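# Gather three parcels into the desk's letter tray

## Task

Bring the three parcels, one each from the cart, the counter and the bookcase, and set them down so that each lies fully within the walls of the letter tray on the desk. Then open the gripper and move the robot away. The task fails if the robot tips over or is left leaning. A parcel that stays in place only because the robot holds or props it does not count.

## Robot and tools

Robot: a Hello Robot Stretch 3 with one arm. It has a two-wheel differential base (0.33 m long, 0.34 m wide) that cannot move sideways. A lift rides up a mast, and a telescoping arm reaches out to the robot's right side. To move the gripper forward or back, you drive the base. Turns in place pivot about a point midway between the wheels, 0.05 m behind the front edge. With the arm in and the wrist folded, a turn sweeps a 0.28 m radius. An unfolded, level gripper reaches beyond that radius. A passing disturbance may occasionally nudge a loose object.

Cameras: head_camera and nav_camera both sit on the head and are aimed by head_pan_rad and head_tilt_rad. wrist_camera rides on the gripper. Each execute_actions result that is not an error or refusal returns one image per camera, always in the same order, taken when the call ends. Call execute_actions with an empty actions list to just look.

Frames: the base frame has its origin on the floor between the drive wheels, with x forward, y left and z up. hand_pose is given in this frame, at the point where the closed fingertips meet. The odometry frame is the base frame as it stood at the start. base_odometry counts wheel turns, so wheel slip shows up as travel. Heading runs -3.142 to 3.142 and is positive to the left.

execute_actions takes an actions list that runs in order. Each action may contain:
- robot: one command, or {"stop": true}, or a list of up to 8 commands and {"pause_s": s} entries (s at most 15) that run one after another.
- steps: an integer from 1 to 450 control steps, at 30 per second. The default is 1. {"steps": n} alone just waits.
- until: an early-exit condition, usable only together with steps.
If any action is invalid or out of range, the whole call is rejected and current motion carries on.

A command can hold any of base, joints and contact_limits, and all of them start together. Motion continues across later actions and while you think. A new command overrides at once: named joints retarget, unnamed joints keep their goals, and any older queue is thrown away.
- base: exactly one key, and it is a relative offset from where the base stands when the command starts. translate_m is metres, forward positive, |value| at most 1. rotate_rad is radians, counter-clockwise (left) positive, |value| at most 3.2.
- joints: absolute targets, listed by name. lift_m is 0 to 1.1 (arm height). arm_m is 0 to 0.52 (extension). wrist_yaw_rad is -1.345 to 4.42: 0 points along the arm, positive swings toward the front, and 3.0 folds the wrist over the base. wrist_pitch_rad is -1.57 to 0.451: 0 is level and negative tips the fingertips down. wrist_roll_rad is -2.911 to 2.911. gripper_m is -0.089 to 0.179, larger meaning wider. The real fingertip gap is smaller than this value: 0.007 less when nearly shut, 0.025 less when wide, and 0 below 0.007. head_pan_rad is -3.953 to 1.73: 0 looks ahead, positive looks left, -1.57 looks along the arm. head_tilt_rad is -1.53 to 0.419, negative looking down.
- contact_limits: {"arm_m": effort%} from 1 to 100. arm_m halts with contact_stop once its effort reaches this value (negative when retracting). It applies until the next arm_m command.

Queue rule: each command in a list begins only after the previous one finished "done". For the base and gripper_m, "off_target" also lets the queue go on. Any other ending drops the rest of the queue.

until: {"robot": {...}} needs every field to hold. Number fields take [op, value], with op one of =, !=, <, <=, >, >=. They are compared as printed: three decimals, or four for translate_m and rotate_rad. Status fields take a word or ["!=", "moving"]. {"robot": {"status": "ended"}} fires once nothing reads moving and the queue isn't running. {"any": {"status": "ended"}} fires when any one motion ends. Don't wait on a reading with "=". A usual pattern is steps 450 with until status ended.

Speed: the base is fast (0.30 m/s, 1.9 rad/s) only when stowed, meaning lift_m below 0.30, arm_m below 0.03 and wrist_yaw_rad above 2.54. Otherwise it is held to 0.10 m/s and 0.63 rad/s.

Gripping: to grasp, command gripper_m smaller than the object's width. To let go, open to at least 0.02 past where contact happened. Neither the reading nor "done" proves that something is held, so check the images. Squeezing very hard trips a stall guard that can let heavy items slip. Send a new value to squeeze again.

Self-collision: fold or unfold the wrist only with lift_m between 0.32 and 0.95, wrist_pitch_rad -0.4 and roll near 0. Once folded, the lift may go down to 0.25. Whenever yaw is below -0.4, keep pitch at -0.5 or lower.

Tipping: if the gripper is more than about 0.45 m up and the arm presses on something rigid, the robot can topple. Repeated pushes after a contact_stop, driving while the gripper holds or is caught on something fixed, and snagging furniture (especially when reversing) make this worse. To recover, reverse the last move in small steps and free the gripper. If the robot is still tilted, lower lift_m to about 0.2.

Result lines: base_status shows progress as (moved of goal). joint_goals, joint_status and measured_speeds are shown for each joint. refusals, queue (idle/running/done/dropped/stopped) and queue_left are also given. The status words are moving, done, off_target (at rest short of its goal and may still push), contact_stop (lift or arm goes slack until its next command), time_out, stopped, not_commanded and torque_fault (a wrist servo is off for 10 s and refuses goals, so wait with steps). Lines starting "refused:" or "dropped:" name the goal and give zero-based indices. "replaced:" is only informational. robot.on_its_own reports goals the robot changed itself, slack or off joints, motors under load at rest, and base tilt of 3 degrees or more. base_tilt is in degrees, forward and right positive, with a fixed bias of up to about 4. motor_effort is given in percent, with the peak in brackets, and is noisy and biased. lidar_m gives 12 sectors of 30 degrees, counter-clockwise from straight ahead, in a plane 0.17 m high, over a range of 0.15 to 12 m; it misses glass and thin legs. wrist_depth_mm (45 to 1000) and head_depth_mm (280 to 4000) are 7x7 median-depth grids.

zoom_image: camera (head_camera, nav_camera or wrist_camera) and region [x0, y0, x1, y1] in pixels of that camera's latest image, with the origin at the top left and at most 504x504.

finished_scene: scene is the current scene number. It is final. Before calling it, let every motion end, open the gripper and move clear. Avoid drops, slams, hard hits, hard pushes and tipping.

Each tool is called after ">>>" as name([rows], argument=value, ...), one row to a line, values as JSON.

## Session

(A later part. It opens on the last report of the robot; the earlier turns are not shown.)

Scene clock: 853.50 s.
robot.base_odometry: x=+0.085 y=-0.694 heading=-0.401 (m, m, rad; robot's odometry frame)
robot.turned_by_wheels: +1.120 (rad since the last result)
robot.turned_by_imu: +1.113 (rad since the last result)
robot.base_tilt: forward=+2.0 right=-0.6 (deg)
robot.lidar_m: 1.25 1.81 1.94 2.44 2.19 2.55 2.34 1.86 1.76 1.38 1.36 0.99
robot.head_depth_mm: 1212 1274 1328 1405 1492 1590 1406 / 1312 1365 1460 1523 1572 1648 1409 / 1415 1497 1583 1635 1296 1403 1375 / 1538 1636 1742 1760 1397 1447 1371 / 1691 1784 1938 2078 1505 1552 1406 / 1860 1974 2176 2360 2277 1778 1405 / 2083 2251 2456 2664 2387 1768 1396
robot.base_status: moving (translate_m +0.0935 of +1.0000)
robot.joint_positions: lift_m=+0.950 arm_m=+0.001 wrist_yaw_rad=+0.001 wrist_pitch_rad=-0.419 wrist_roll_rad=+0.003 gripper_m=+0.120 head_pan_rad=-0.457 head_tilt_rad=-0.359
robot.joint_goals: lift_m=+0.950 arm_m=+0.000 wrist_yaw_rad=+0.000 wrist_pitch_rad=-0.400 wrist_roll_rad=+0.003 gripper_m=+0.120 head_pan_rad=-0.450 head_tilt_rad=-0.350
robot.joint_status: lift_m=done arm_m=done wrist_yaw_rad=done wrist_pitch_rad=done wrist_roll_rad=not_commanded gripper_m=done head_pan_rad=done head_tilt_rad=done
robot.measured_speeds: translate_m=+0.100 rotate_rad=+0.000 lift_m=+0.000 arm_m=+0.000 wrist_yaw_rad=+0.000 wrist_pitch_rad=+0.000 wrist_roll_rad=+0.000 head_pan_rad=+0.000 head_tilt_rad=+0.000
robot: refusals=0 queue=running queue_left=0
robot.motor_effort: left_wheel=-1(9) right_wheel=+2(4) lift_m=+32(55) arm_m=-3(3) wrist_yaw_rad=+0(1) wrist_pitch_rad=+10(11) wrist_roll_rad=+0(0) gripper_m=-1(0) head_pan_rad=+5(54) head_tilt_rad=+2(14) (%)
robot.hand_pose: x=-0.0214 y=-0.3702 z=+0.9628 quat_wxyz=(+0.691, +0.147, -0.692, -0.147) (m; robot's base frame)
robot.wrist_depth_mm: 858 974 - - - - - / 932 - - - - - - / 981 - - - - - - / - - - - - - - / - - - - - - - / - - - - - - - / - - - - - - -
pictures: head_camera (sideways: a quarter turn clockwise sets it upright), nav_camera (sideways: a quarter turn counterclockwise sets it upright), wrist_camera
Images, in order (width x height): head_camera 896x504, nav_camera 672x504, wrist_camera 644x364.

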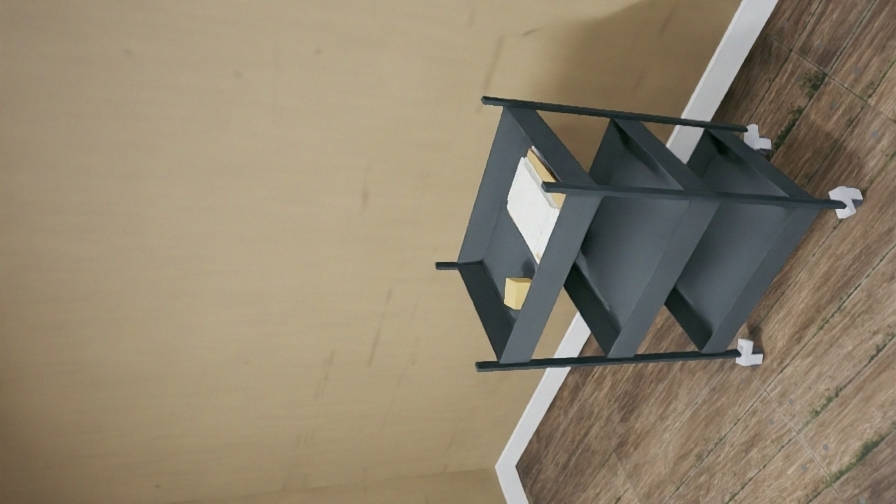

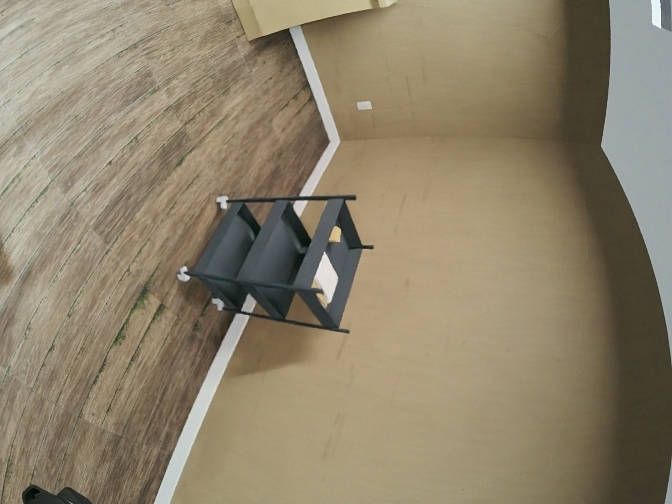

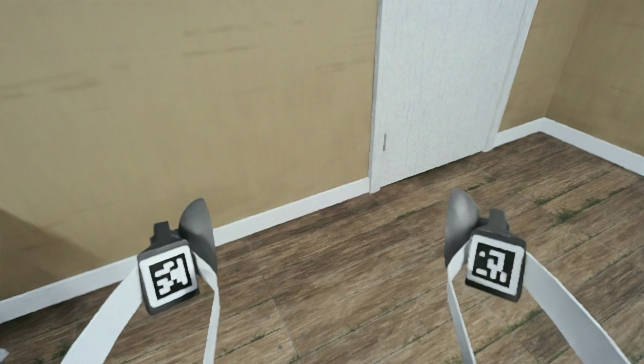

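>>> execute_actions([
  {"steps": 450, "until": {"robot": {"status": "ended"}}},
])

Scene clock: 863.20 s.
robot.base_odometry: x=+0.920 y=-1.048 heading=-0.401 (m, m, rad; robot's odometry frame)
robot.turned_by_wheels: +0.000 (rad since the last result)
robot.turned_by_imu: +0.003 (rad since the last result)
robot.base_tilt: forward=+2.5 right=-1.2 (deg)
robot.lidar_m: 1.53 1.02 1.06 1.57 2.56 2.87 2.74 2.78 1.28 0.44 0.43 0.45
robot.head_depth_mm: 868 911 959 1006 1063 1132 689 / 928 984 1034 1100 1166 1246 1306 / 1011 1062 1129 1208 1296 1379 1398 / 1090 1164 1240 1337 1433 1557 1408 / 1197 1288 1385 1491 1617 1703 1395 / 1335 1420 1547 1678 1857 1754 1400 / 1482 1597 1712 1814 1913 1762 1403
robot.base_status: done (translate_m +1.0000 of +1.0000)
robot.joint_positions: lift_m=+0.950 arm_m=+0.001 wrist_yaw_rad=+0.001 wrist_pitch_rad=-0.419 wrist_roll_rad=+0.003 gripper_m=+0.120 head_pan_rad=-0.457 head_tilt_rad=-0.359
robot.joint_goals: lift_m=+0.950 arm_m=+0.000 wrist_yaw_rad=+0.000 wrist_pitch_rad=-0.400 wrist_roll_rad=+0.003 gripper_m=+0.120 head_pan_rad=-0.450 head_tilt_rad=-0.350
robot.joint_status: lift_m=done arm_m=done wrist_yaw_rad=done wrist_pitch_rad=done wrist_roll_rad=not_commanded gripper_m=done head_pan_rad=done head_tilt_rad=done
robot.measured_speeds: translate_m=+0.000 rotate_rad=+0.000 lift_m=+0.000 arm_m=+0.000 wrist_yaw_rad=+0.000 wrist_pitch_rad=+0.000 wrist_roll_rad=+0.000 head_pan_rad=+0.000 head_tilt_rad=+0.000
robot: refusals=0 queue=done queue_left=0
robot.motor_effort: left_wheel=-3(5) right_wheel=+1(2) lift_m=+32(32) arm_m=-4(3) wrist_yaw_rad=-1(1) wrist_pitch_rad=+11(10) wrist_roll_rad=+0(0) gripper_m=+0(0) head_pan_rad=+6(5) head_tilt_rad=+3(3) (%)
robot.hand_pose: x=-0.0214 y=-0.3702 z=+0.9628 quat_wxyz=(+0.691, +0.147, -0.692, -0.147) (m; robot's base frame)
robot.wrist_depth_mm: 583 626 706 810 916 - - / 620 691 777 861 - - - / 676 724 820 955 - - - / 717 800 677 - - - - / 555 591 575 - - - - / 514 530 482 492 - - - / 447 430 417 628 - - -
pictures: head_camera (sideways: a quarter turn clockwise sets it upright), nav_camera (sideways: a quarter turn counterclockwise sets it upright), wrist_camera
Images, in order (width x height): head_camera 896x504, nav_camera 672x504, wrist_camera 644x364.

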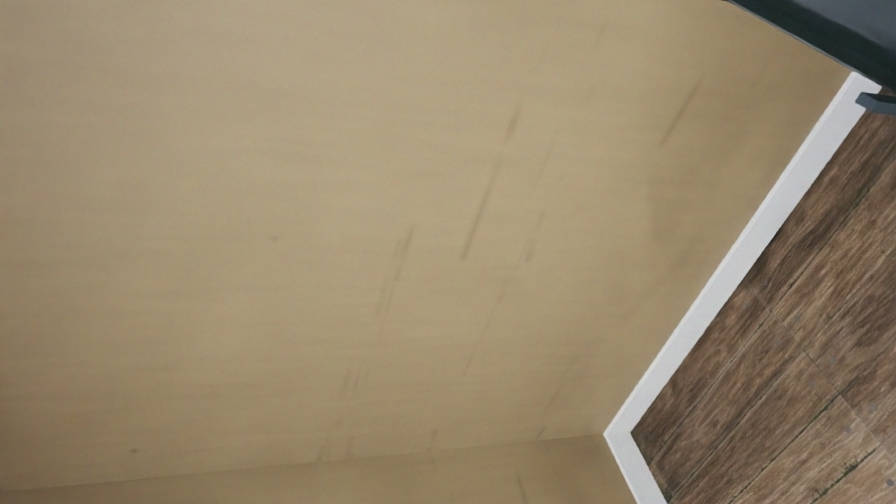

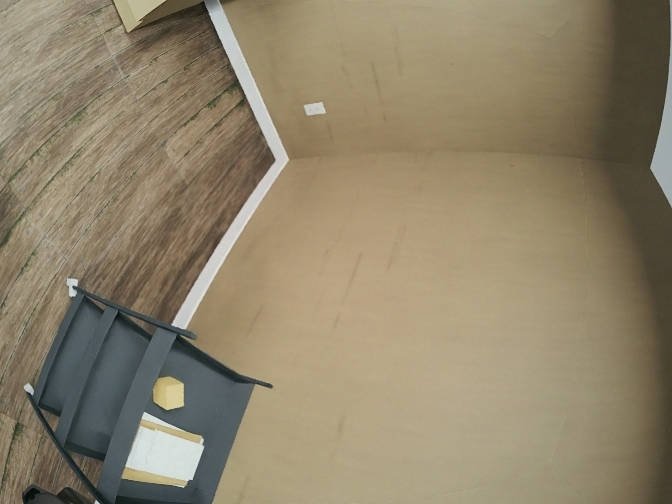

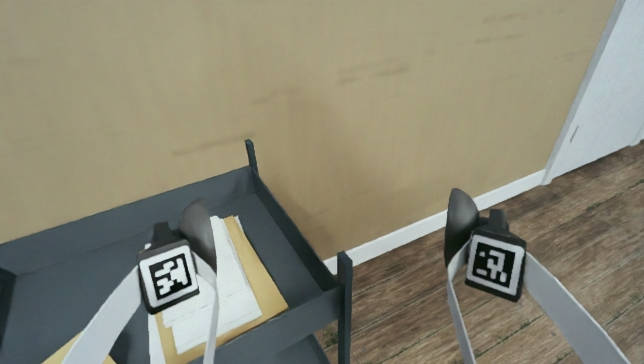

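>>> execute_actions([
  {"robot": {"base": {"rotate_rad": 0.46}, "joints": {"head_pan_rad": -1.57, "head_tilt_rad": -0.8}}, "steps": 300, "until": {"robot": {"status": "ended"}}},
])

Scene clock: 868.40 s.
robot.base_odometry: x=+0.920 y=-1.048 heading=+0.059 (m, m, rad; robot's odometry frame)
robot.turned_by_wheels: +0.460 (rad since the last result)
robot.turned_by_imu: +0.455 (rad since the last result)
robot.base_tilt: forward=+2.6 right=-1.2 (deg)
robot.lidar_m: 1.02 1.04 1.47 2.56 2.66 2.75 2.73 1.36 0.45 0.43 0.44 1.44
robot.head_depth_mm: 811 923 1054 - - - 1087 / 814 931 1059 - - - 1096 / 828 943 1075 - - - 1103 / 830 953 1083 880 719 1072 1123 / 835 959 1091 848 781 1037 1123 / 844 966 1133 1335 1393 1274 1124 / 852 977 1149 1385 1505 1287 1117
robot.base_status: done (rotate_rad +0.4599 of +0.4600)
robot.joint_positions: lift_m=+0.950 arm_m=+0.001 wrist_yaw_rad=+0.001 wrist_pitch_rad=-0.419 wrist_roll_rad=+0.003 gripper_m=+0.120 head_pan_rad=-1.563 head_tilt_rad=-0.790
robot.joint_goals: lift_m=+0.950 arm_m=+0.000 wrist_yaw_rad=+0.000 wrist_pitch_rad=-0.400 wrist_roll_rad=+0.003 gripper_m=+0.120 head_pan_rad=-1.570 head_tilt_rad=-0.800
robot.joint_status: lift_m=done arm_m=done wrist_yaw_rad=done wrist_pitch_rad=done wrist_roll_rad=not_commanded gripper_m=done head_pan_rad=done head_tilt_rad=done
robot.measured_speeds: translate_m=+0.000 rotate_rad=+0.000 lift_m=+0.000 arm_m=+0.000 wrist_yaw_rad=+0.000 wrist_pitch_rad=+0.000 wrist_roll_rad=+0.000 head_pan_rad=+0.000 head_tilt_rad=+0.000
robot: refusals=0 queue=done queue_left=0
robot.motor_effort: left_wheel=-2(9) right_wheel=+1(3) lift_m=+32(32) arm_m=-3(3) wrist_yaw_rad=-1(1) wrist_pitch_rad=+11(10) wrist_roll_rad=+0(0) gripper_m=-1(0) head_pan_rad=-5(53) head_tilt_rad=-3(21) (%)
robot.hand_pose: x=-0.0214 y=-0.3702 z=+0.9628 quat_wxyz=(+0.691, +0.147, -0.692, -0.147) (m; robot's base frame)
robot.wrist_depth_mm: 679 686 685 691 699 683 680 / 752 749 751 761 751 740 754 / 836 821 839 835 810 838 837 / 928 928 772 667 653 919 924 / - - 601 582 571 - - / - - 496 483 473 467 - / - 415 424 435 424 386 -
pictures: head_camera (sideways: a quarter turn clockwise sets it upright), nav_camera (sideways: a quarter turn counterclockwise sets it upright), wrist_camera
Images, in order (width x height): head_camera 896x504, nav_camera 672x504, wrist_camera 644x364.

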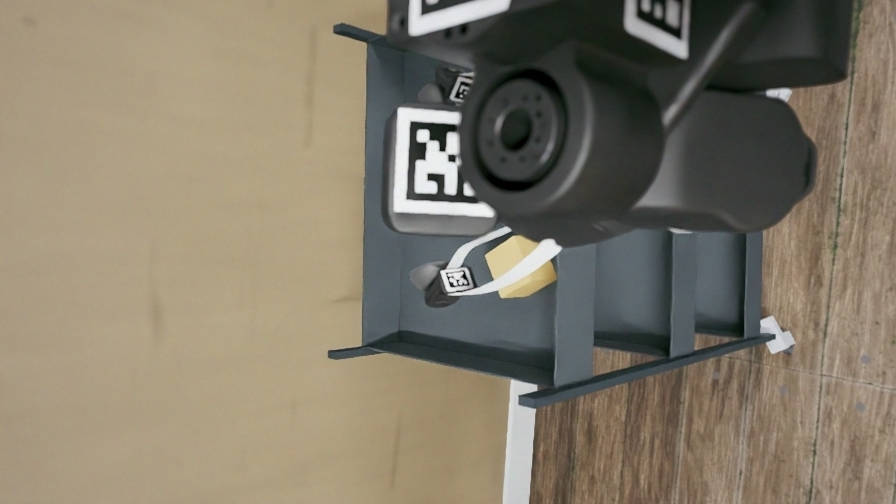

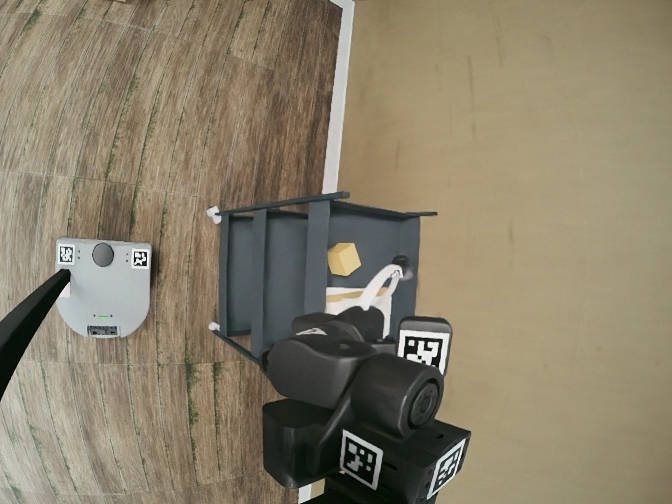

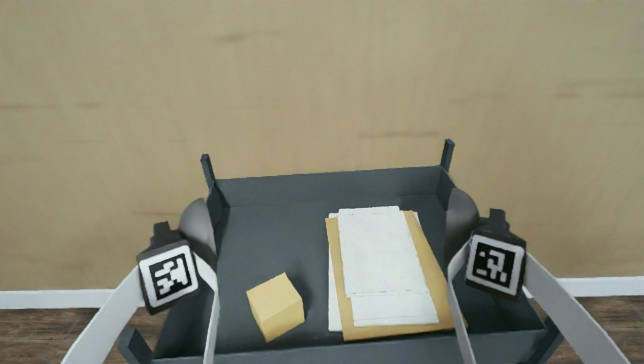

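>>> zoom_image(camera="wrist_camera", region=[180, 200, 480, 364])

Region (180, 200, 480, 364) of wrist_camera's 644x364 image, scaled by 1.680; it fills the top 276 rows of this view, and the rest is white.

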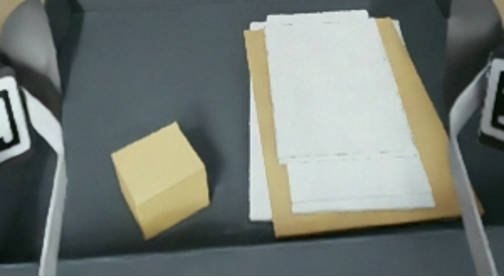

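>>> execute_actions([
  {"robot": {"base": {"translate_m": -0.066}, "joints": {"wrist_yaw_rad": 0.58, "arm_m": 0.12, "lift_m": 0.88, "gripper_m": 0.11}}, "steps": 300, "until": {"robot": {"status": "ended"}}},
])

Scene clock: 897.23 s.
robot.base_odometry: x=+0.854 y=-1.052 heading=+0.059 (m, m, rad; robot's odometry frame)
robot.turned_by_wheels: +0.000 (rad since the last result)
robot.turned_by_imu: +0.000 (rad since the last result)
robot.base_tilt: forward=+2.5 right=-1.2 (deg)
robot.lidar_m: 1.08 1.11 1.56 2.54 2.67 2.67 2.67 1.35 0.45 0.43 0.44 1.43
robot.head_depth_mm: 804 921 1056 - 745 1262 1121 / 813 931 1054 - 963 978 1123 / 819 935 1077 - 961 1065 1119 / 826 946 1085 - 967 1073 1124 / 834 959 1102 883 762 1083 1120 / 842 966 1110 881 779 1129 1122 / 849 979 1146 1381 1423 1290 1115
robot.base_status: done (translate_m -0.0660 of -0.0660)
robot.joint_positions: lift_m=+0.880 arm_m=+0.120 wrist_yaw_rad=+0.578 wrist_pitch_rad=-0.419 wrist_roll_rad=+0.003 gripper_m=+0.110 head_pan_rad=-1.563 head_tilt_rad=-0.790
robot.joint_goals: lift_m=+0.880 arm_m=+0.120 wrist_yaw_rad=+0.580 wrist_pitch_rad=-0.400 wrist_roll_rad=+0.003 gripper_m=+0.110 head_pan_rad=-1.570 head_tilt_rad=-0.800
robot.joint_status: lift_m=done arm_m=done wrist_yaw_rad=done wrist_pitch_rad=done wrist_roll_rad=not_commanded gripper_m=done head_pan_rad=done head_tilt_rad=done
robot.measured_speeds: translate_m=+0.000 rotate_rad=+0.000 lift_m=+0.000 arm_m=+0.000 wrist_yaw_rad=+0.000 wrist_pitch_rad=+0.000 wrist_roll_rad=+0.000 head_pan_rad=+0.000 head_tilt_rad=+0.000
robot: refusals=0 queue=done queue_left=0
robot.motor_effort: left_wheel=-2(9) right_wheel=+0(2) lift_m=+32(31) arm_m=+3(7) wrist_yaw_rad=+1(3) wrist_pitch_rad=+10(10) wrist_roll_rad=+0(0) gripper_m=+0(48) head_pan_rad=-4(4) head_tilt_rad=-3(4) (%)
robot.hand_pose: x=+0.1011 y=-0.4525 z=+0.8928 quat_wxyz=(+0.704, +0.338, -0.622, +0.056) (m; robot's base frame)
robot.wrist_depth_mm: - - 849 709 607 524 471 / - - 958 794 660 566 499 / - - - 845 728 622 528 / - - - 895 527 633 561 / - - - 471 479 442 413 / - - 390 410 411 367 398 / - - 344 323 352 328 343
pictures: head_camera (sideways: a quarter turn clockwise sets it upright), nav_camera (sideways: a quarter turn counterclockwise sets it upright), wrist_camera
Images, in order (width x height): head_camera 896x504, nav_camera 672x504, wrist_camera 644x364.

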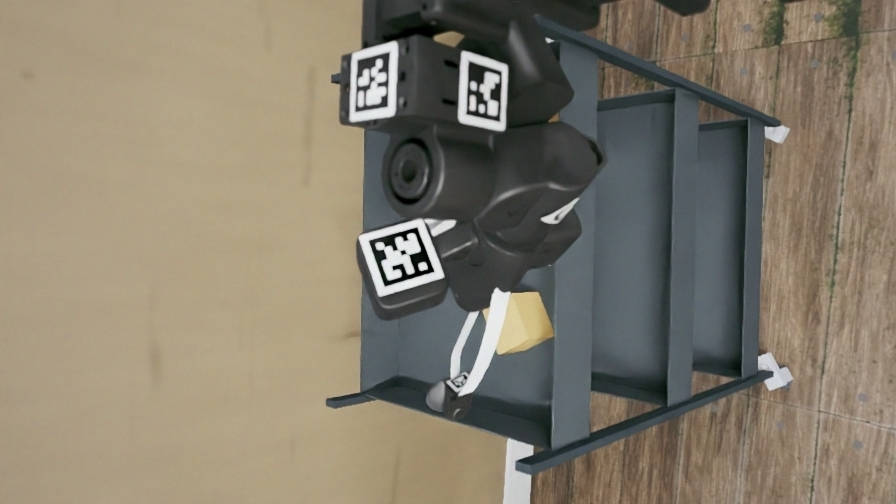

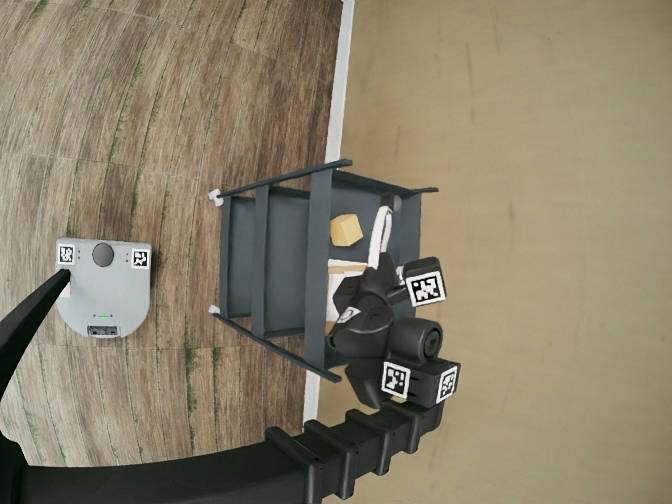

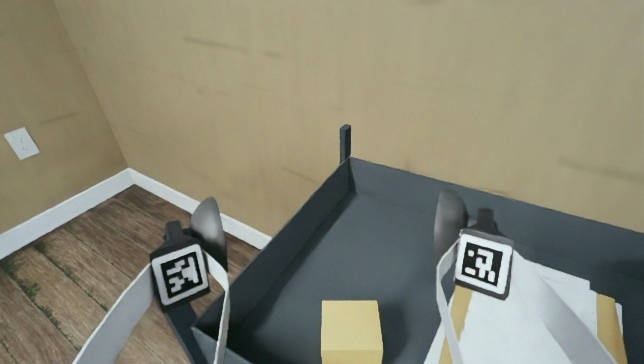

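>>> execute_actions([
  {"robot": {"base": {"translate_m": 0.022}, "joints": {"arm_m": 0.20, "lift_m": 0.82}}, "steps": 300, "until": {"robot": {"status": "ended"}}},
])

Scene clock: 905.93 s.
robot.base_odometry: x=+0.876 y=-1.050 heading=+0.059 (m, m, rad; robot's odometry frame)
robot.turned_by_wheels: +0.000 (rad since the last result)
robot.turned_by_imu: +0.000 (rad since the last result)
robot.base_tilt: forward=+2.5 right=-1.1 (deg)
robot.lidar_m: 1.06 1.08 1.53 2.56 2.67 2.70 2.69 1.35 0.45 0.43 0.44 1.43
robot.head_depth_mm: 806 921 1052 - - 1238 1120 / 813 925 1059 - 749 970 1126 / 824 940 1071 - 729 1064 1128 / 828 947 1083 - 753 1071 1129 / 837 959 1097 897 758 1083 1118 / 848 967 1104 921 759 1209 1126 / 853 980 1150 1388 1458 1290 1124
robot.base_status: done (translate_m +0.0220 of +0.0220)
robot.joint_positions: lift_m=+0.820 arm_m=+0.200 wrist_yaw_rad=+0.579 wrist_pitch_rad=-0.419 wrist_roll_rad=+0.003 gripper_m=+0.110 head_pan_rad=-1.563 head_tilt_rad=-0.790
robot.joint_goals: lift_m=+0.820 arm_m=+0.200 wrist_yaw_rad=+0.580 wrist_pitch_rad=-0.400 wrist_roll_rad=+0.003 gripper_m=+0.110 head_pan_rad=-1.570 head_tilt_rad=-0.800
robot.joint_status: lift_m=done arm_m=done wrist_yaw_rad=done wrist_pitch_rad=done wrist_roll_rad=not_commanded gripper_m=done head_pan_rad=done head_tilt_rad=done
robot.measured_speeds: translate_m=+0.000 rotate_rad=+0.000 lift_m=+0.000 arm_m=+0.000 wrist_yaw_rad=+0.000 wrist_pitch_rad=+0.000 wrist_roll_rad=+0.000 head_pan_rad=+0.000 head_tilt_rad=+0.000
robot: refusals=0 queue=done queue_left=0
robot.motor_effort: left_wheel=-2(6) right_wheel=+1(4) lift_m=+31(33) arm_m=+3(4) wrist_yaw_rad=+1(1) wrist_pitch_rad=+10(10) wrist_roll_rad=+0(0) gripper_m=+0(0) head_pan_rad=-4(5) head_tilt_rad=-3(4) (%)
robot.hand_pose: x=+0.1012 y=-0.5324 z=+0.8328 quat_wxyz=(+0.704, +0.339, -0.622, +0.056) (m; robot's base frame)
robot.wrist_depth_mm: - 946 734 614 523 456 406 / - - 839 673 575 493 434 / - - 950 738 628 533 462 / - - - 446 417 552 500 / - - - 393 395 356 327 / - - 321 344 339 315 327 / - 255 294 297 297 270 262
pictures: head_camera (sideways: a quarter turn clockwise sets it upright), nav_camera (sideways: a quarter turn counterclockwise sets it upright), wrist_camera
Images, in order (width x height): head_camera 896x504, nav_camera 672x504, wrist_camera 644x364.

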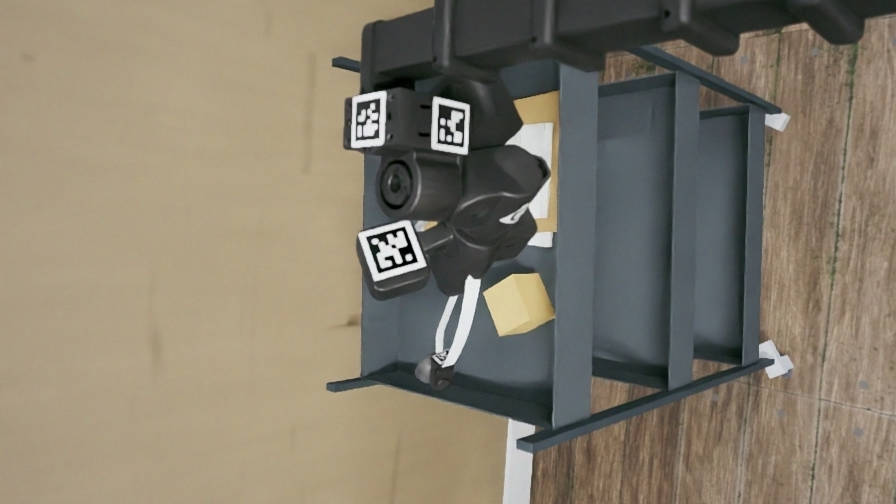

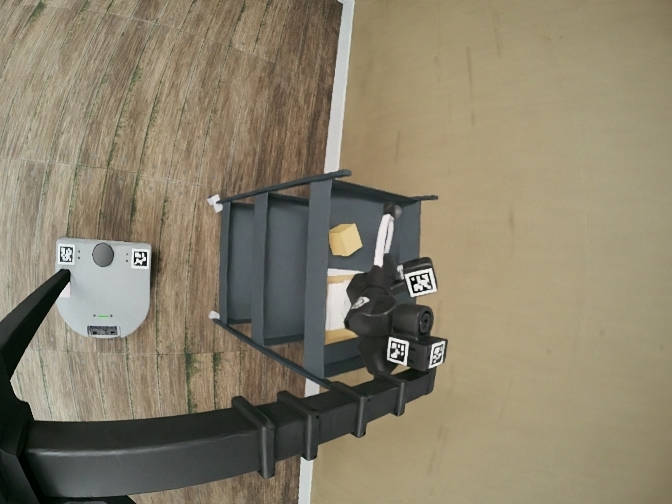

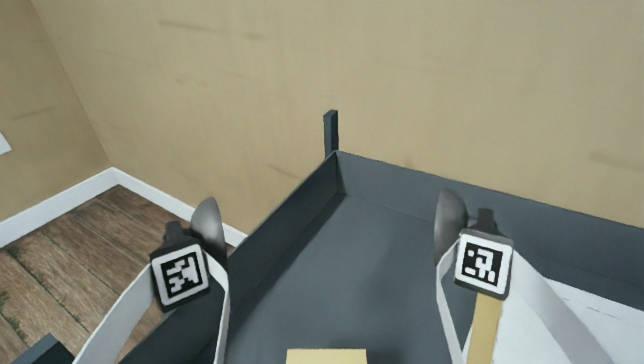

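>>> execute_actions([
  {"robot": {"joints": {"lift_m": 0.72}}, "steps": 300, "until": {"robot": {"status": "ended"}}},
])

Scene clock: 914.70 s.
robot.base_odometry: x=+0.876 y=-1.050 heading=+0.059 (m, m, rad; robot's odometry frame)
robot.turned_by_wheels: +0.000 (rad since the last result)
robot.turned_by_imu: +0.000 (rad since the last result)
robot.base_tilt: forward=+2.5 right=-1.1 (deg)
robot.lidar_m: 1.06 1.08 1.53 2.56 2.67 2.69 2.69 1.35 0.45 0.43 0.44 1.43
robot.head_depth_mm: 805 918 1064 1207 1389 - - / 814 932 1060 894 964 1056 1110 / 821 941 1072 858 - 1064 1123 / 828 948 1087 908 966 1077 1123 / 835 954 1088 865 781 1087 1125 / 842 972 1110 895 763 1209 1119 / 847 977 1151 1380 1465 1280 1118
robot.base_status: done (translate_m +0.0220 of +0.0220)
robot.joint_positions: lift_m=+0.720 arm_m=+0.200 wrist_yaw_rad=+0.579 wrist_pitch_rad=-0.419 wrist_roll_rad=+0.003 gripper_m=+0.110 head_pan_rad=-1.563 head_tilt_rad=-0.790
robot.joint_goals: lift_m=+0.720 arm_m=+0.200 wrist_yaw_rad=+0.580 wrist_pitch_rad=-0.400 wrist_roll_rad=+0.003 gripper_m=+0.110 head_pan_rad=-1.570 head_tilt_rad=-0.800
robot.joint_status: lift_m=done arm_m=done wrist_yaw_rad=done wrist_pitch_rad=done wrist_roll_rad=not_commanded gripper_m=done head_pan_rad=done head_tilt_rad=done
robot.measured_speeds: translate_m=+0.000 rotate_rad=+0.000 lift_m=+0.000 arm_m=+0.000 wrist_yaw_rad=+0.000 wrist_pitch_rad=+0.000 wrist_roll_rad=+0.000 head_pan_rad=+0.000 head_tilt_rad=+0.000
robot: refusals=0 queue=done queue_left=0
robot.motor_effort: left_wheel=-2(2) right_wheel=+1(0) lift_m=+32(32) arm_m=+2(2) wrist_yaw_rad=+1(1) wrist_pitch_rad=+10(10) wrist_roll_rad=+0(0) gripper_m=-1(1) head_pan_rad=-4(4) head_tilt_rad=-5(4) (%)
robot.hand_pose: x=+0.1012 y=-0.5324 z=+0.7328 quat_wxyz=(+0.704, +0.339, -0.622, +0.056) (m; robot's base frame)
robot.wrist_depth_mm: - 944 738 596 530 458 403 / - - 832 379 541 481 434 / - - 910 366 359 311 279 / - - 269 319 314 309 286 / - 199 265 261 259 239 219 / 174 196 218 163 218 200 186 / 179 195 191 143 191 179 163
pictures: head_camera (sideways: a quarter turn clockwise sets it upright), nav_camera (sideways: a quarter turn counterclockwise sets it upright), wrist_camera
Images, in order (width x height): head_camera 896x504, nav_camera 672x504, wrist_camera 644x364.

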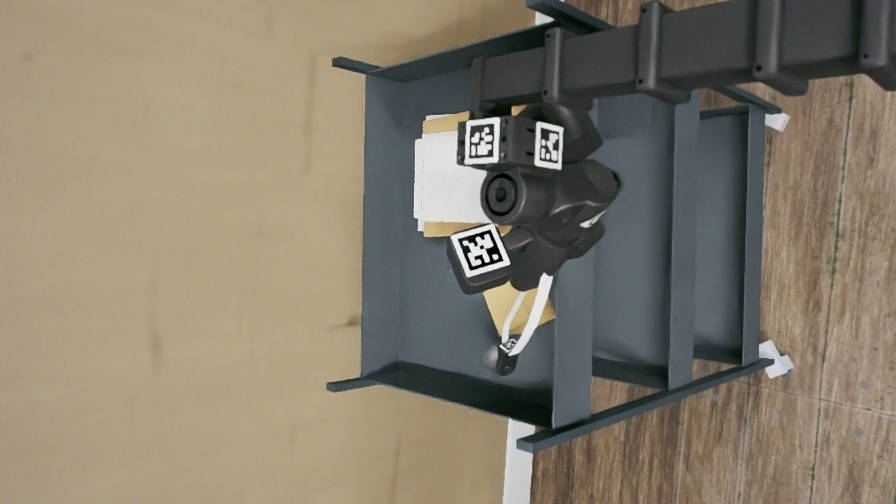

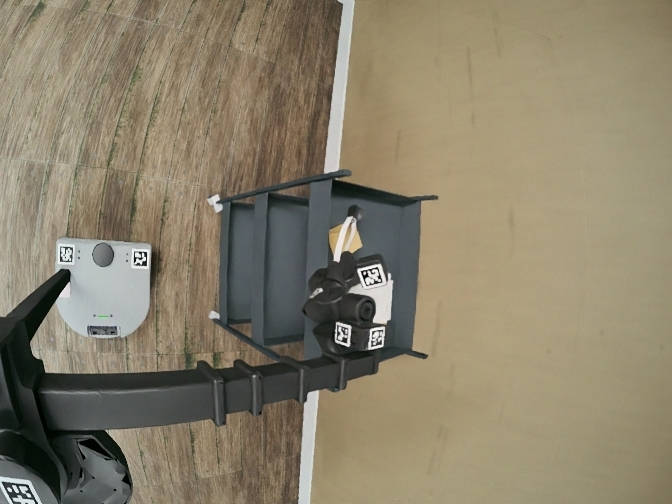

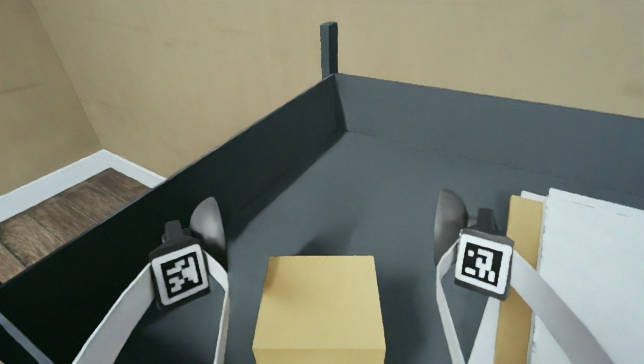

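>>> execute_actions([
  {"robot": {"joints": {"lift_m": 0.685}}, "steps": 300, "until": {"robot": {"status": "ended"}}},
])

Scene clock: 920.80 s.
robot.base_odometry: x=+0.876 y=-1.050 heading=+0.059 (m, m, rad; robot's odometry frame)
robot.turned_by_wheels: +0.000 (rad since the last result)
robot.turned_by_imu: +0.000 (rad since the last result)
robot.base_tilt: forward=+2.6 right=-1.2 (deg)
robot.lidar_m: 1.06 1.09 1.53 2.55 2.66 2.70 2.69 1.35 0.45 0.43 0.44 1.43
robot.head_depth_mm: 808 921 1066 1211 741 1290 - / 817 929 1057 872 - 1056 1112 / 820 939 1070 835 - 1061 1123 / 826 951 1082 897 968 1067 1128 / 836 959 1094 871 870 1085 1125 / 847 964 1112 877 761 1213 1129 / 848 982 1147 1382 1462 1287 1118
robot.base_status: done (translate_m +0.0220 of +0.0220)
robot.joint_positions: lift_m=+0.685 arm_m=+0.200 wrist_yaw_rad=+0.579 wrist_pitch_rad=-0.416 wrist_roll_rad=+0.003 gripper_m=+0.110 head_pan_rad=-1.563 head_tilt_rad=-0.790
robot.joint_goals: lift_m=+0.685 arm_m=+0.200 wrist_yaw_rad=+0.580 wrist_pitch_rad=-0.400 wrist_roll_rad=+0.003 gripper_m=+0.110 head_pan_rad=-1.570 head_tilt_rad=-0.800
robot.joint_status: lift_m=done arm_m=done wrist_yaw_rad=done wrist_pitch_rad=done wrist_roll_rad=not_commanded gripper_m=done head_pan_rad=done head_tilt_rad=done
robot.measured_speeds: translate_m=+0.000 rotate_rad=+0.000 lift_m=+0.000 arm_m=+0.000 wrist_yaw_rad=+0.000 wrist_pitch_rad=+0.000 wrist_roll_rad=+0.000 head_pan_rad=+0.000 head_tilt_rad=+0.000
robot: refusals=0 queue=done queue_left=0
robot.motor_effort: left_wheel=-2(2) right_wheel=+0(1) lift_m=+30(32) arm_m=+2(2) wrist_yaw_rad=+1(1) wrist_pitch_rad=+9(10) wrist_roll_rad=+0(0) gripper_m=+0(1) head_pan_rad=-4(4) head_tilt_rad=-3(3) (%)
robot.hand_pose: x=+0.1014 y=-0.5327 z=+0.6984 quat_wxyz=(+0.704, +0.338, -0.622, +0.057) (m; robot's base frame)
robot.wrist_depth_mm: - 938 744 582 523 464 407 / - - 814 348 331 291 264 / - - 249 321 325 300 274 / - 193 253 260 256 244 210 / 165 196 209 144 205 201 172 / 172 186 130 122 175 168 147 / 163 160 156 132 153 147 128
pictures: head_camera (sideways: a quarter turn clockwise sets it upright), nav_camera (sideways: a quarter turn counterclockwise sets it upright), wrist_camera
Images, in order (width x height): head_camera 896x504, nav_camera 672x504, wrist_camera 644x364.

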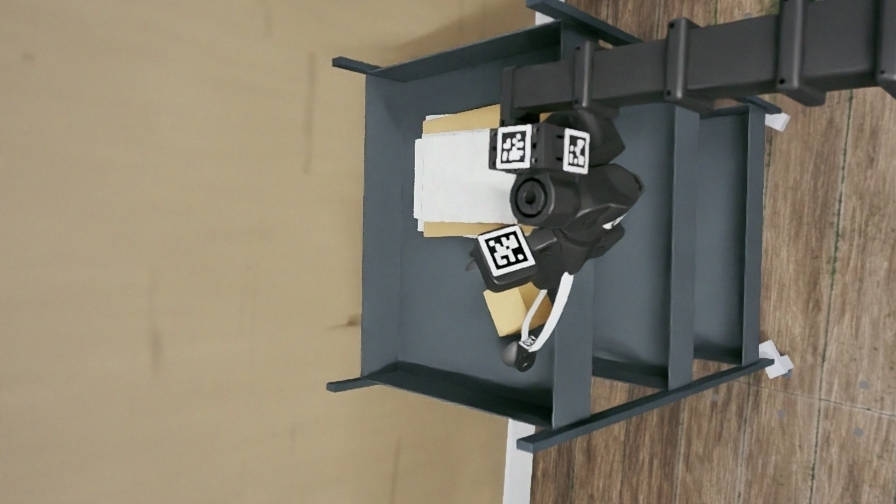

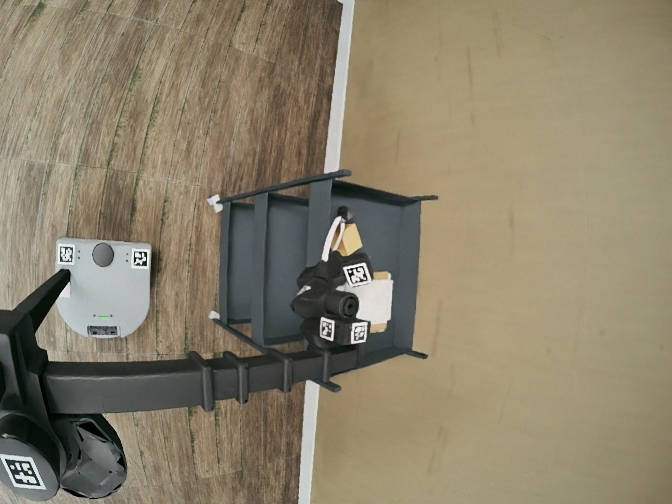

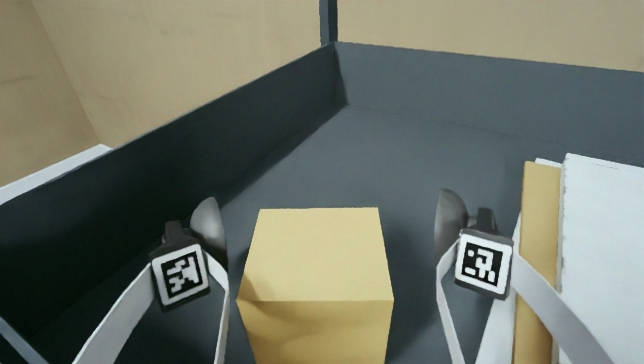

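>>> execute_actions([
  {"robot": {"joints": {"lift_m": 0.668}}, "steps": 300, "until": {"robot": {"status": "ended"}}},
])

Scene clock: 924.73 s.
robot.base_odometry: x=+0.876 y=-1.050 heading=+0.059 (m, m, rad; robot's odometry frame)
robot.turned_by_wheels: +0.000 (rad since the last result)
robot.turned_by_imu: +0.000 (rad since the last result)
robot.base_tilt: forward=+2.4 right=-1.1 (deg)
robot.lidar_m: 1.06 1.08 1.53 2.55 2.67 2.70 2.70 1.35 0.45 0.43 0.44 1.43
robot.head_depth_mm: 809 920 1068 1201 742 1301 - / 814 935 1062 868 - 1058 1104 / 820 941 1070 835 - 1065 1127 / 829 948 1084 893 967 1073 1128 / 841 958 1089 870 965 1081 1121 / 841 967 1109 885 762 1203 1118 / 851 976 1150 1381 1461 1277 1119
robot.base_status: done (translate_m +0.0220 of +0.0220)
robot.joint_positions: lift_m=+0.673 arm_m=+0.200 wrist_yaw_rad=+0.577 wrist_pitch_rad=-0.365 wrist_roll_rad=+0.017 gripper_m=+0.110 head_pan_rad=-1.563 head_tilt_rad=-0.790
robot.joint_goals: lift_m=+0.673 arm_m=+0.200 wrist_yaw_rad=+0.580 wrist_pitch_rad=-0.400 wrist_roll_rad=+0.017 gripper_m=+0.110 head_pan_rad=-1.570 head_tilt_rad=-0.800
robot.joint_status: lift_m=contact_stop arm_m=done wrist_yaw_rad=done wrist_pitch_rad=done wrist_roll_rad=not_commanded gripper_m=done head_pan_rad=done head_tilt_rad=done
robot.measured_speeds: translate_m=+0.000 rotate_rad=-0.001 lift_m=-0.001 arm_m=+0.000 wrist_yaw_rad=+0.000 wrist_pitch_rad=+0.096 wrist_roll_rad=-0.048 head_pan_rad=+0.000 head_tilt_rad=+0.000
robot: refusals=0 queue=dropped queue_left=0
robot.on_its_own: lift_m is slack since a contact_stop, until your next command for it (your +0.668 is given up)
robot.motor_effort: left_wheel=-4(4) right_wheel=+2(3) lift_m=+31(32) arm_m=+2(2) wrist_yaw_rad=+2(3) wrist_pitch_rad=-24(27) wrist_roll_rad=-7(13) gripper_m=+0(0) head_pan_rad=-4(4) head_tilt_rad=-5(2) (%)
robot.hand_pose: x=+0.1044 y=-0.5382 z=+0.6982 quat_wxyz=(+0.698, +0.321, -0.636, +0.072) (m; robot's base frame)
robot.wrist_depth_mm: - 922 730 606 525 456 403 / - - 799 356 329 296 273 / - - 255 336 329 304 268 / - 191 255 273 268 259 213 / 162 193 216 145 215 202 174 / 167 186 131 121 175 168 146 / 165 162 152 120 151 148 129
pictures: head_camera (sideways: a quarter turn clockwise sets it upright), nav_camera (sideways: a quarter turn counterclockwise sets it upright), wrist_camera
Images, in order (width x height): head_camera 896x504, nav_camera 672x504, wrist_camera 644x364.

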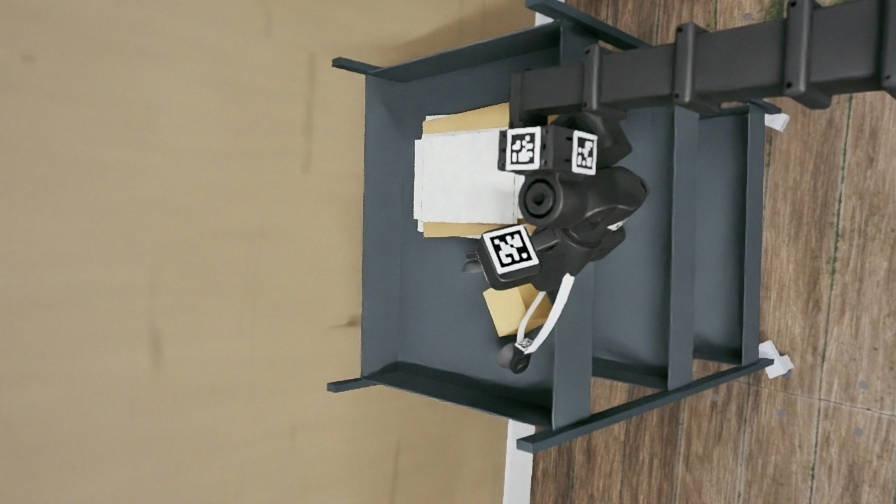

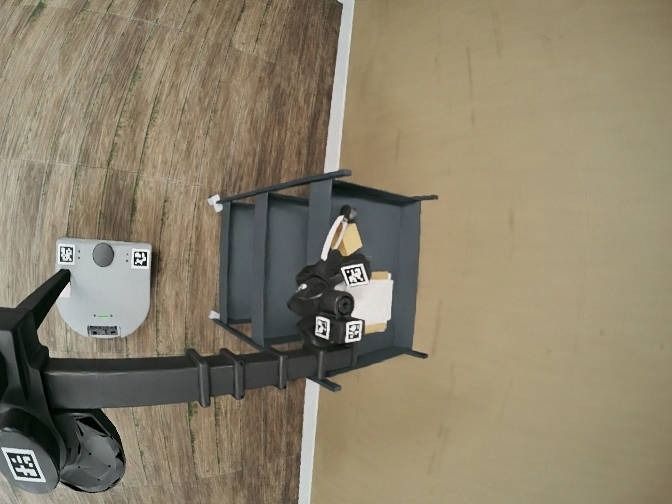

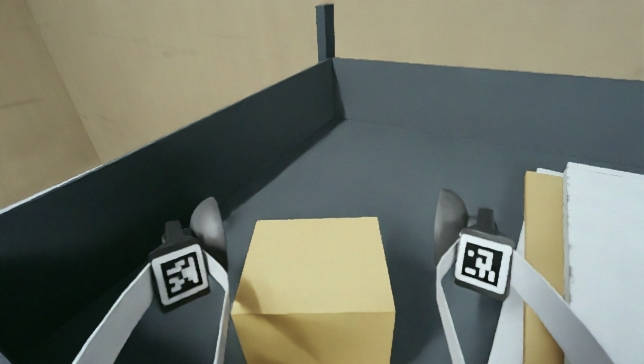

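>>> execute_actions([
  {"robot": {"joints": {"lift_m": 0.682}}, "steps": 60, "until": {"robot": {"status": "ended"}}},
  {"robot": {"joints": {"gripper_m": 0.03}}, "steps": 90, "until": {"robot": {"status": "ended"}}},
  {"steps": 15},
])

Scene clock: 938.33 s.
robot.base_odometry: x=+0.876 y=-1.050 heading=+0.059 (m, m, rad; robot's odometry frame)
robot.turned_by_wheels: +0.000 (rad since the last result)
robot.turned_by_imu: +0.000 (rad since the last result)
robot.base_tilt: forward=+2.5 right=-1.2 (deg)
robot.lidar_m: 1.06 1.08 1.53 2.55 2.66 2.70 2.69 1.36 0.45 0.43 0.44 1.43
robot.head_depth_mm: 806 924 1067 1213 744 1298 - / 817 934 1061 868 - 1055 1100 / 822 942 1069 835 - 1073 1121 / 826 949 1081 892 966 1084 1119 / 838 957 1089 868 864 1086 1126 / 841 966 1105 876 763 1214 1120 / 850 975 1146 1386 1455 1278 1125
robot.base_status: done (translate_m +0.0220 of +0.0220)
robot.joint_positions: lift_m=+0.682 arm_m=+0.200 wrist_yaw_rad=+0.582 wrist_pitch_rad=-0.399 wrist_roll_rad=+0.008 gripper_m=+0.031 head_pan_rad=-1.563 head_tilt_rad=-0.790
robot.joint_goals: lift_m=+0.682 arm_m=+0.200 wrist_yaw_rad=+0.580 wrist_pitch_rad=-0.400 wrist_roll_rad=+0.008 gripper_m=+0.030 head_pan_rad=-1.570 head_tilt_rad=-0.800
robot.joint_status: lift_m=done arm_m=done wrist_yaw_rad=done wrist_pitch_rad=done wrist_roll_rad=not_commanded gripper_m=done head_pan_rad=done head_tilt_rad=done
robot.measured_speeds: translate_m=+0.000 rotate_rad=+0.000 lift_m=+0.000 arm_m=+0.000 wrist_yaw_rad=+0.000 wrist_pitch_rad=+0.000 wrist_roll_rad=+0.000 head_pan_rad=+0.000 head_tilt_rad=+0.000
robot: refusals=0 queue=done queue_left=0
robot.motor_effort: left_wheel=-1(4) right_wheel=+0(3) lift_m=+50(53) arm_m=+1(2) wrist_yaw_rad=-2(3) wrist_pitch_rad=-1(20) wrist_roll_rad=-3(7) gripper_m=-14(92) head_pan_rad=-5(4) head_tilt_rad=-3(3) (%)
robot.hand_pose: x=+0.1033 y=-0.5343 z=+0.6988 quat_wxyz=(+0.702, +0.333, -0.626, +0.063) (m; robot's base frame)
robot.wrist_depth_mm: - 937 753 598 524 463 405 / - - 820 350 328 292 266 / - - 251 326 330 299 271 / - 192 250 267 261 248 210 / 163 199 221 144 149 205 173 / 169 188 152 122 125 171 148 / 163 162 157 131 152 151 128
pictures: head_camera (sideways: a quarter turn clockwise sets it upright), nav_camera (sideways: a quarter turn counterclockwise sets it upright), wrist_camera
Images, in order (width x height): head_camera 896x504, nav_camera 672x504, wrist_camera 644x364.

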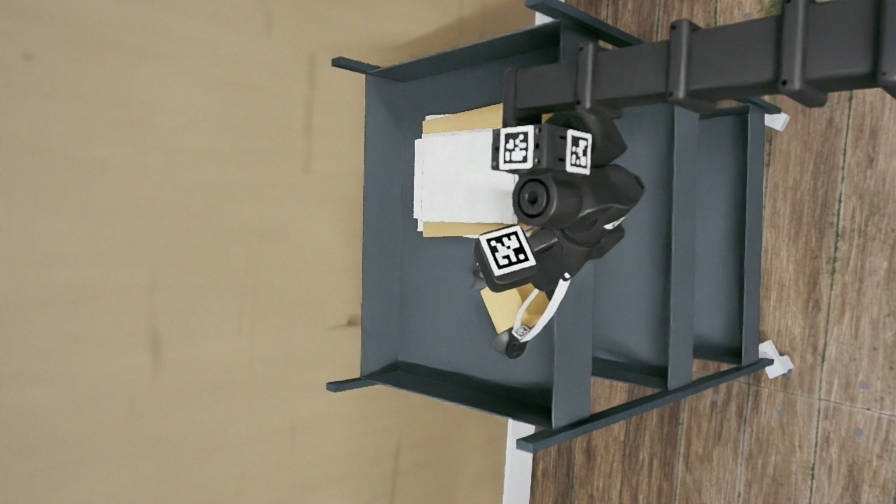

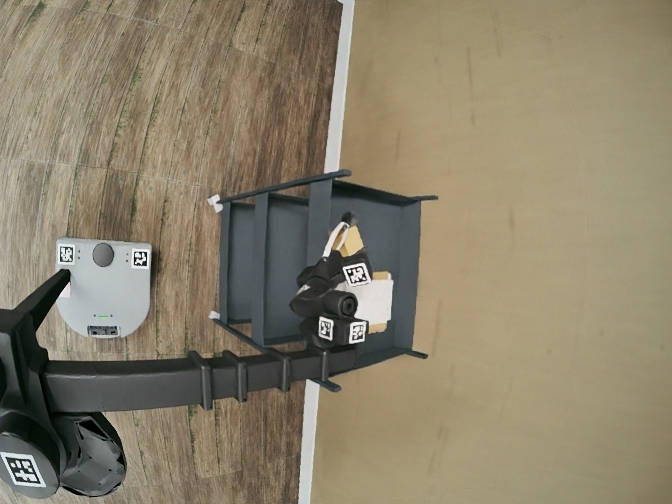

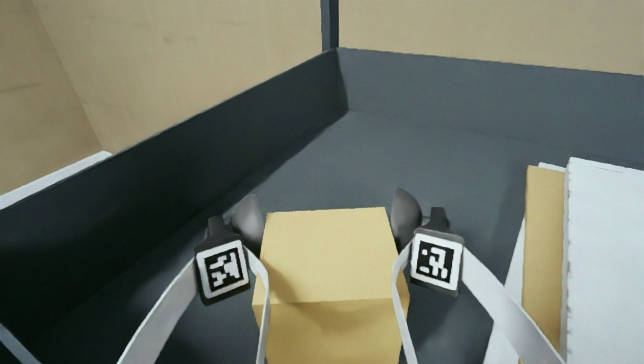

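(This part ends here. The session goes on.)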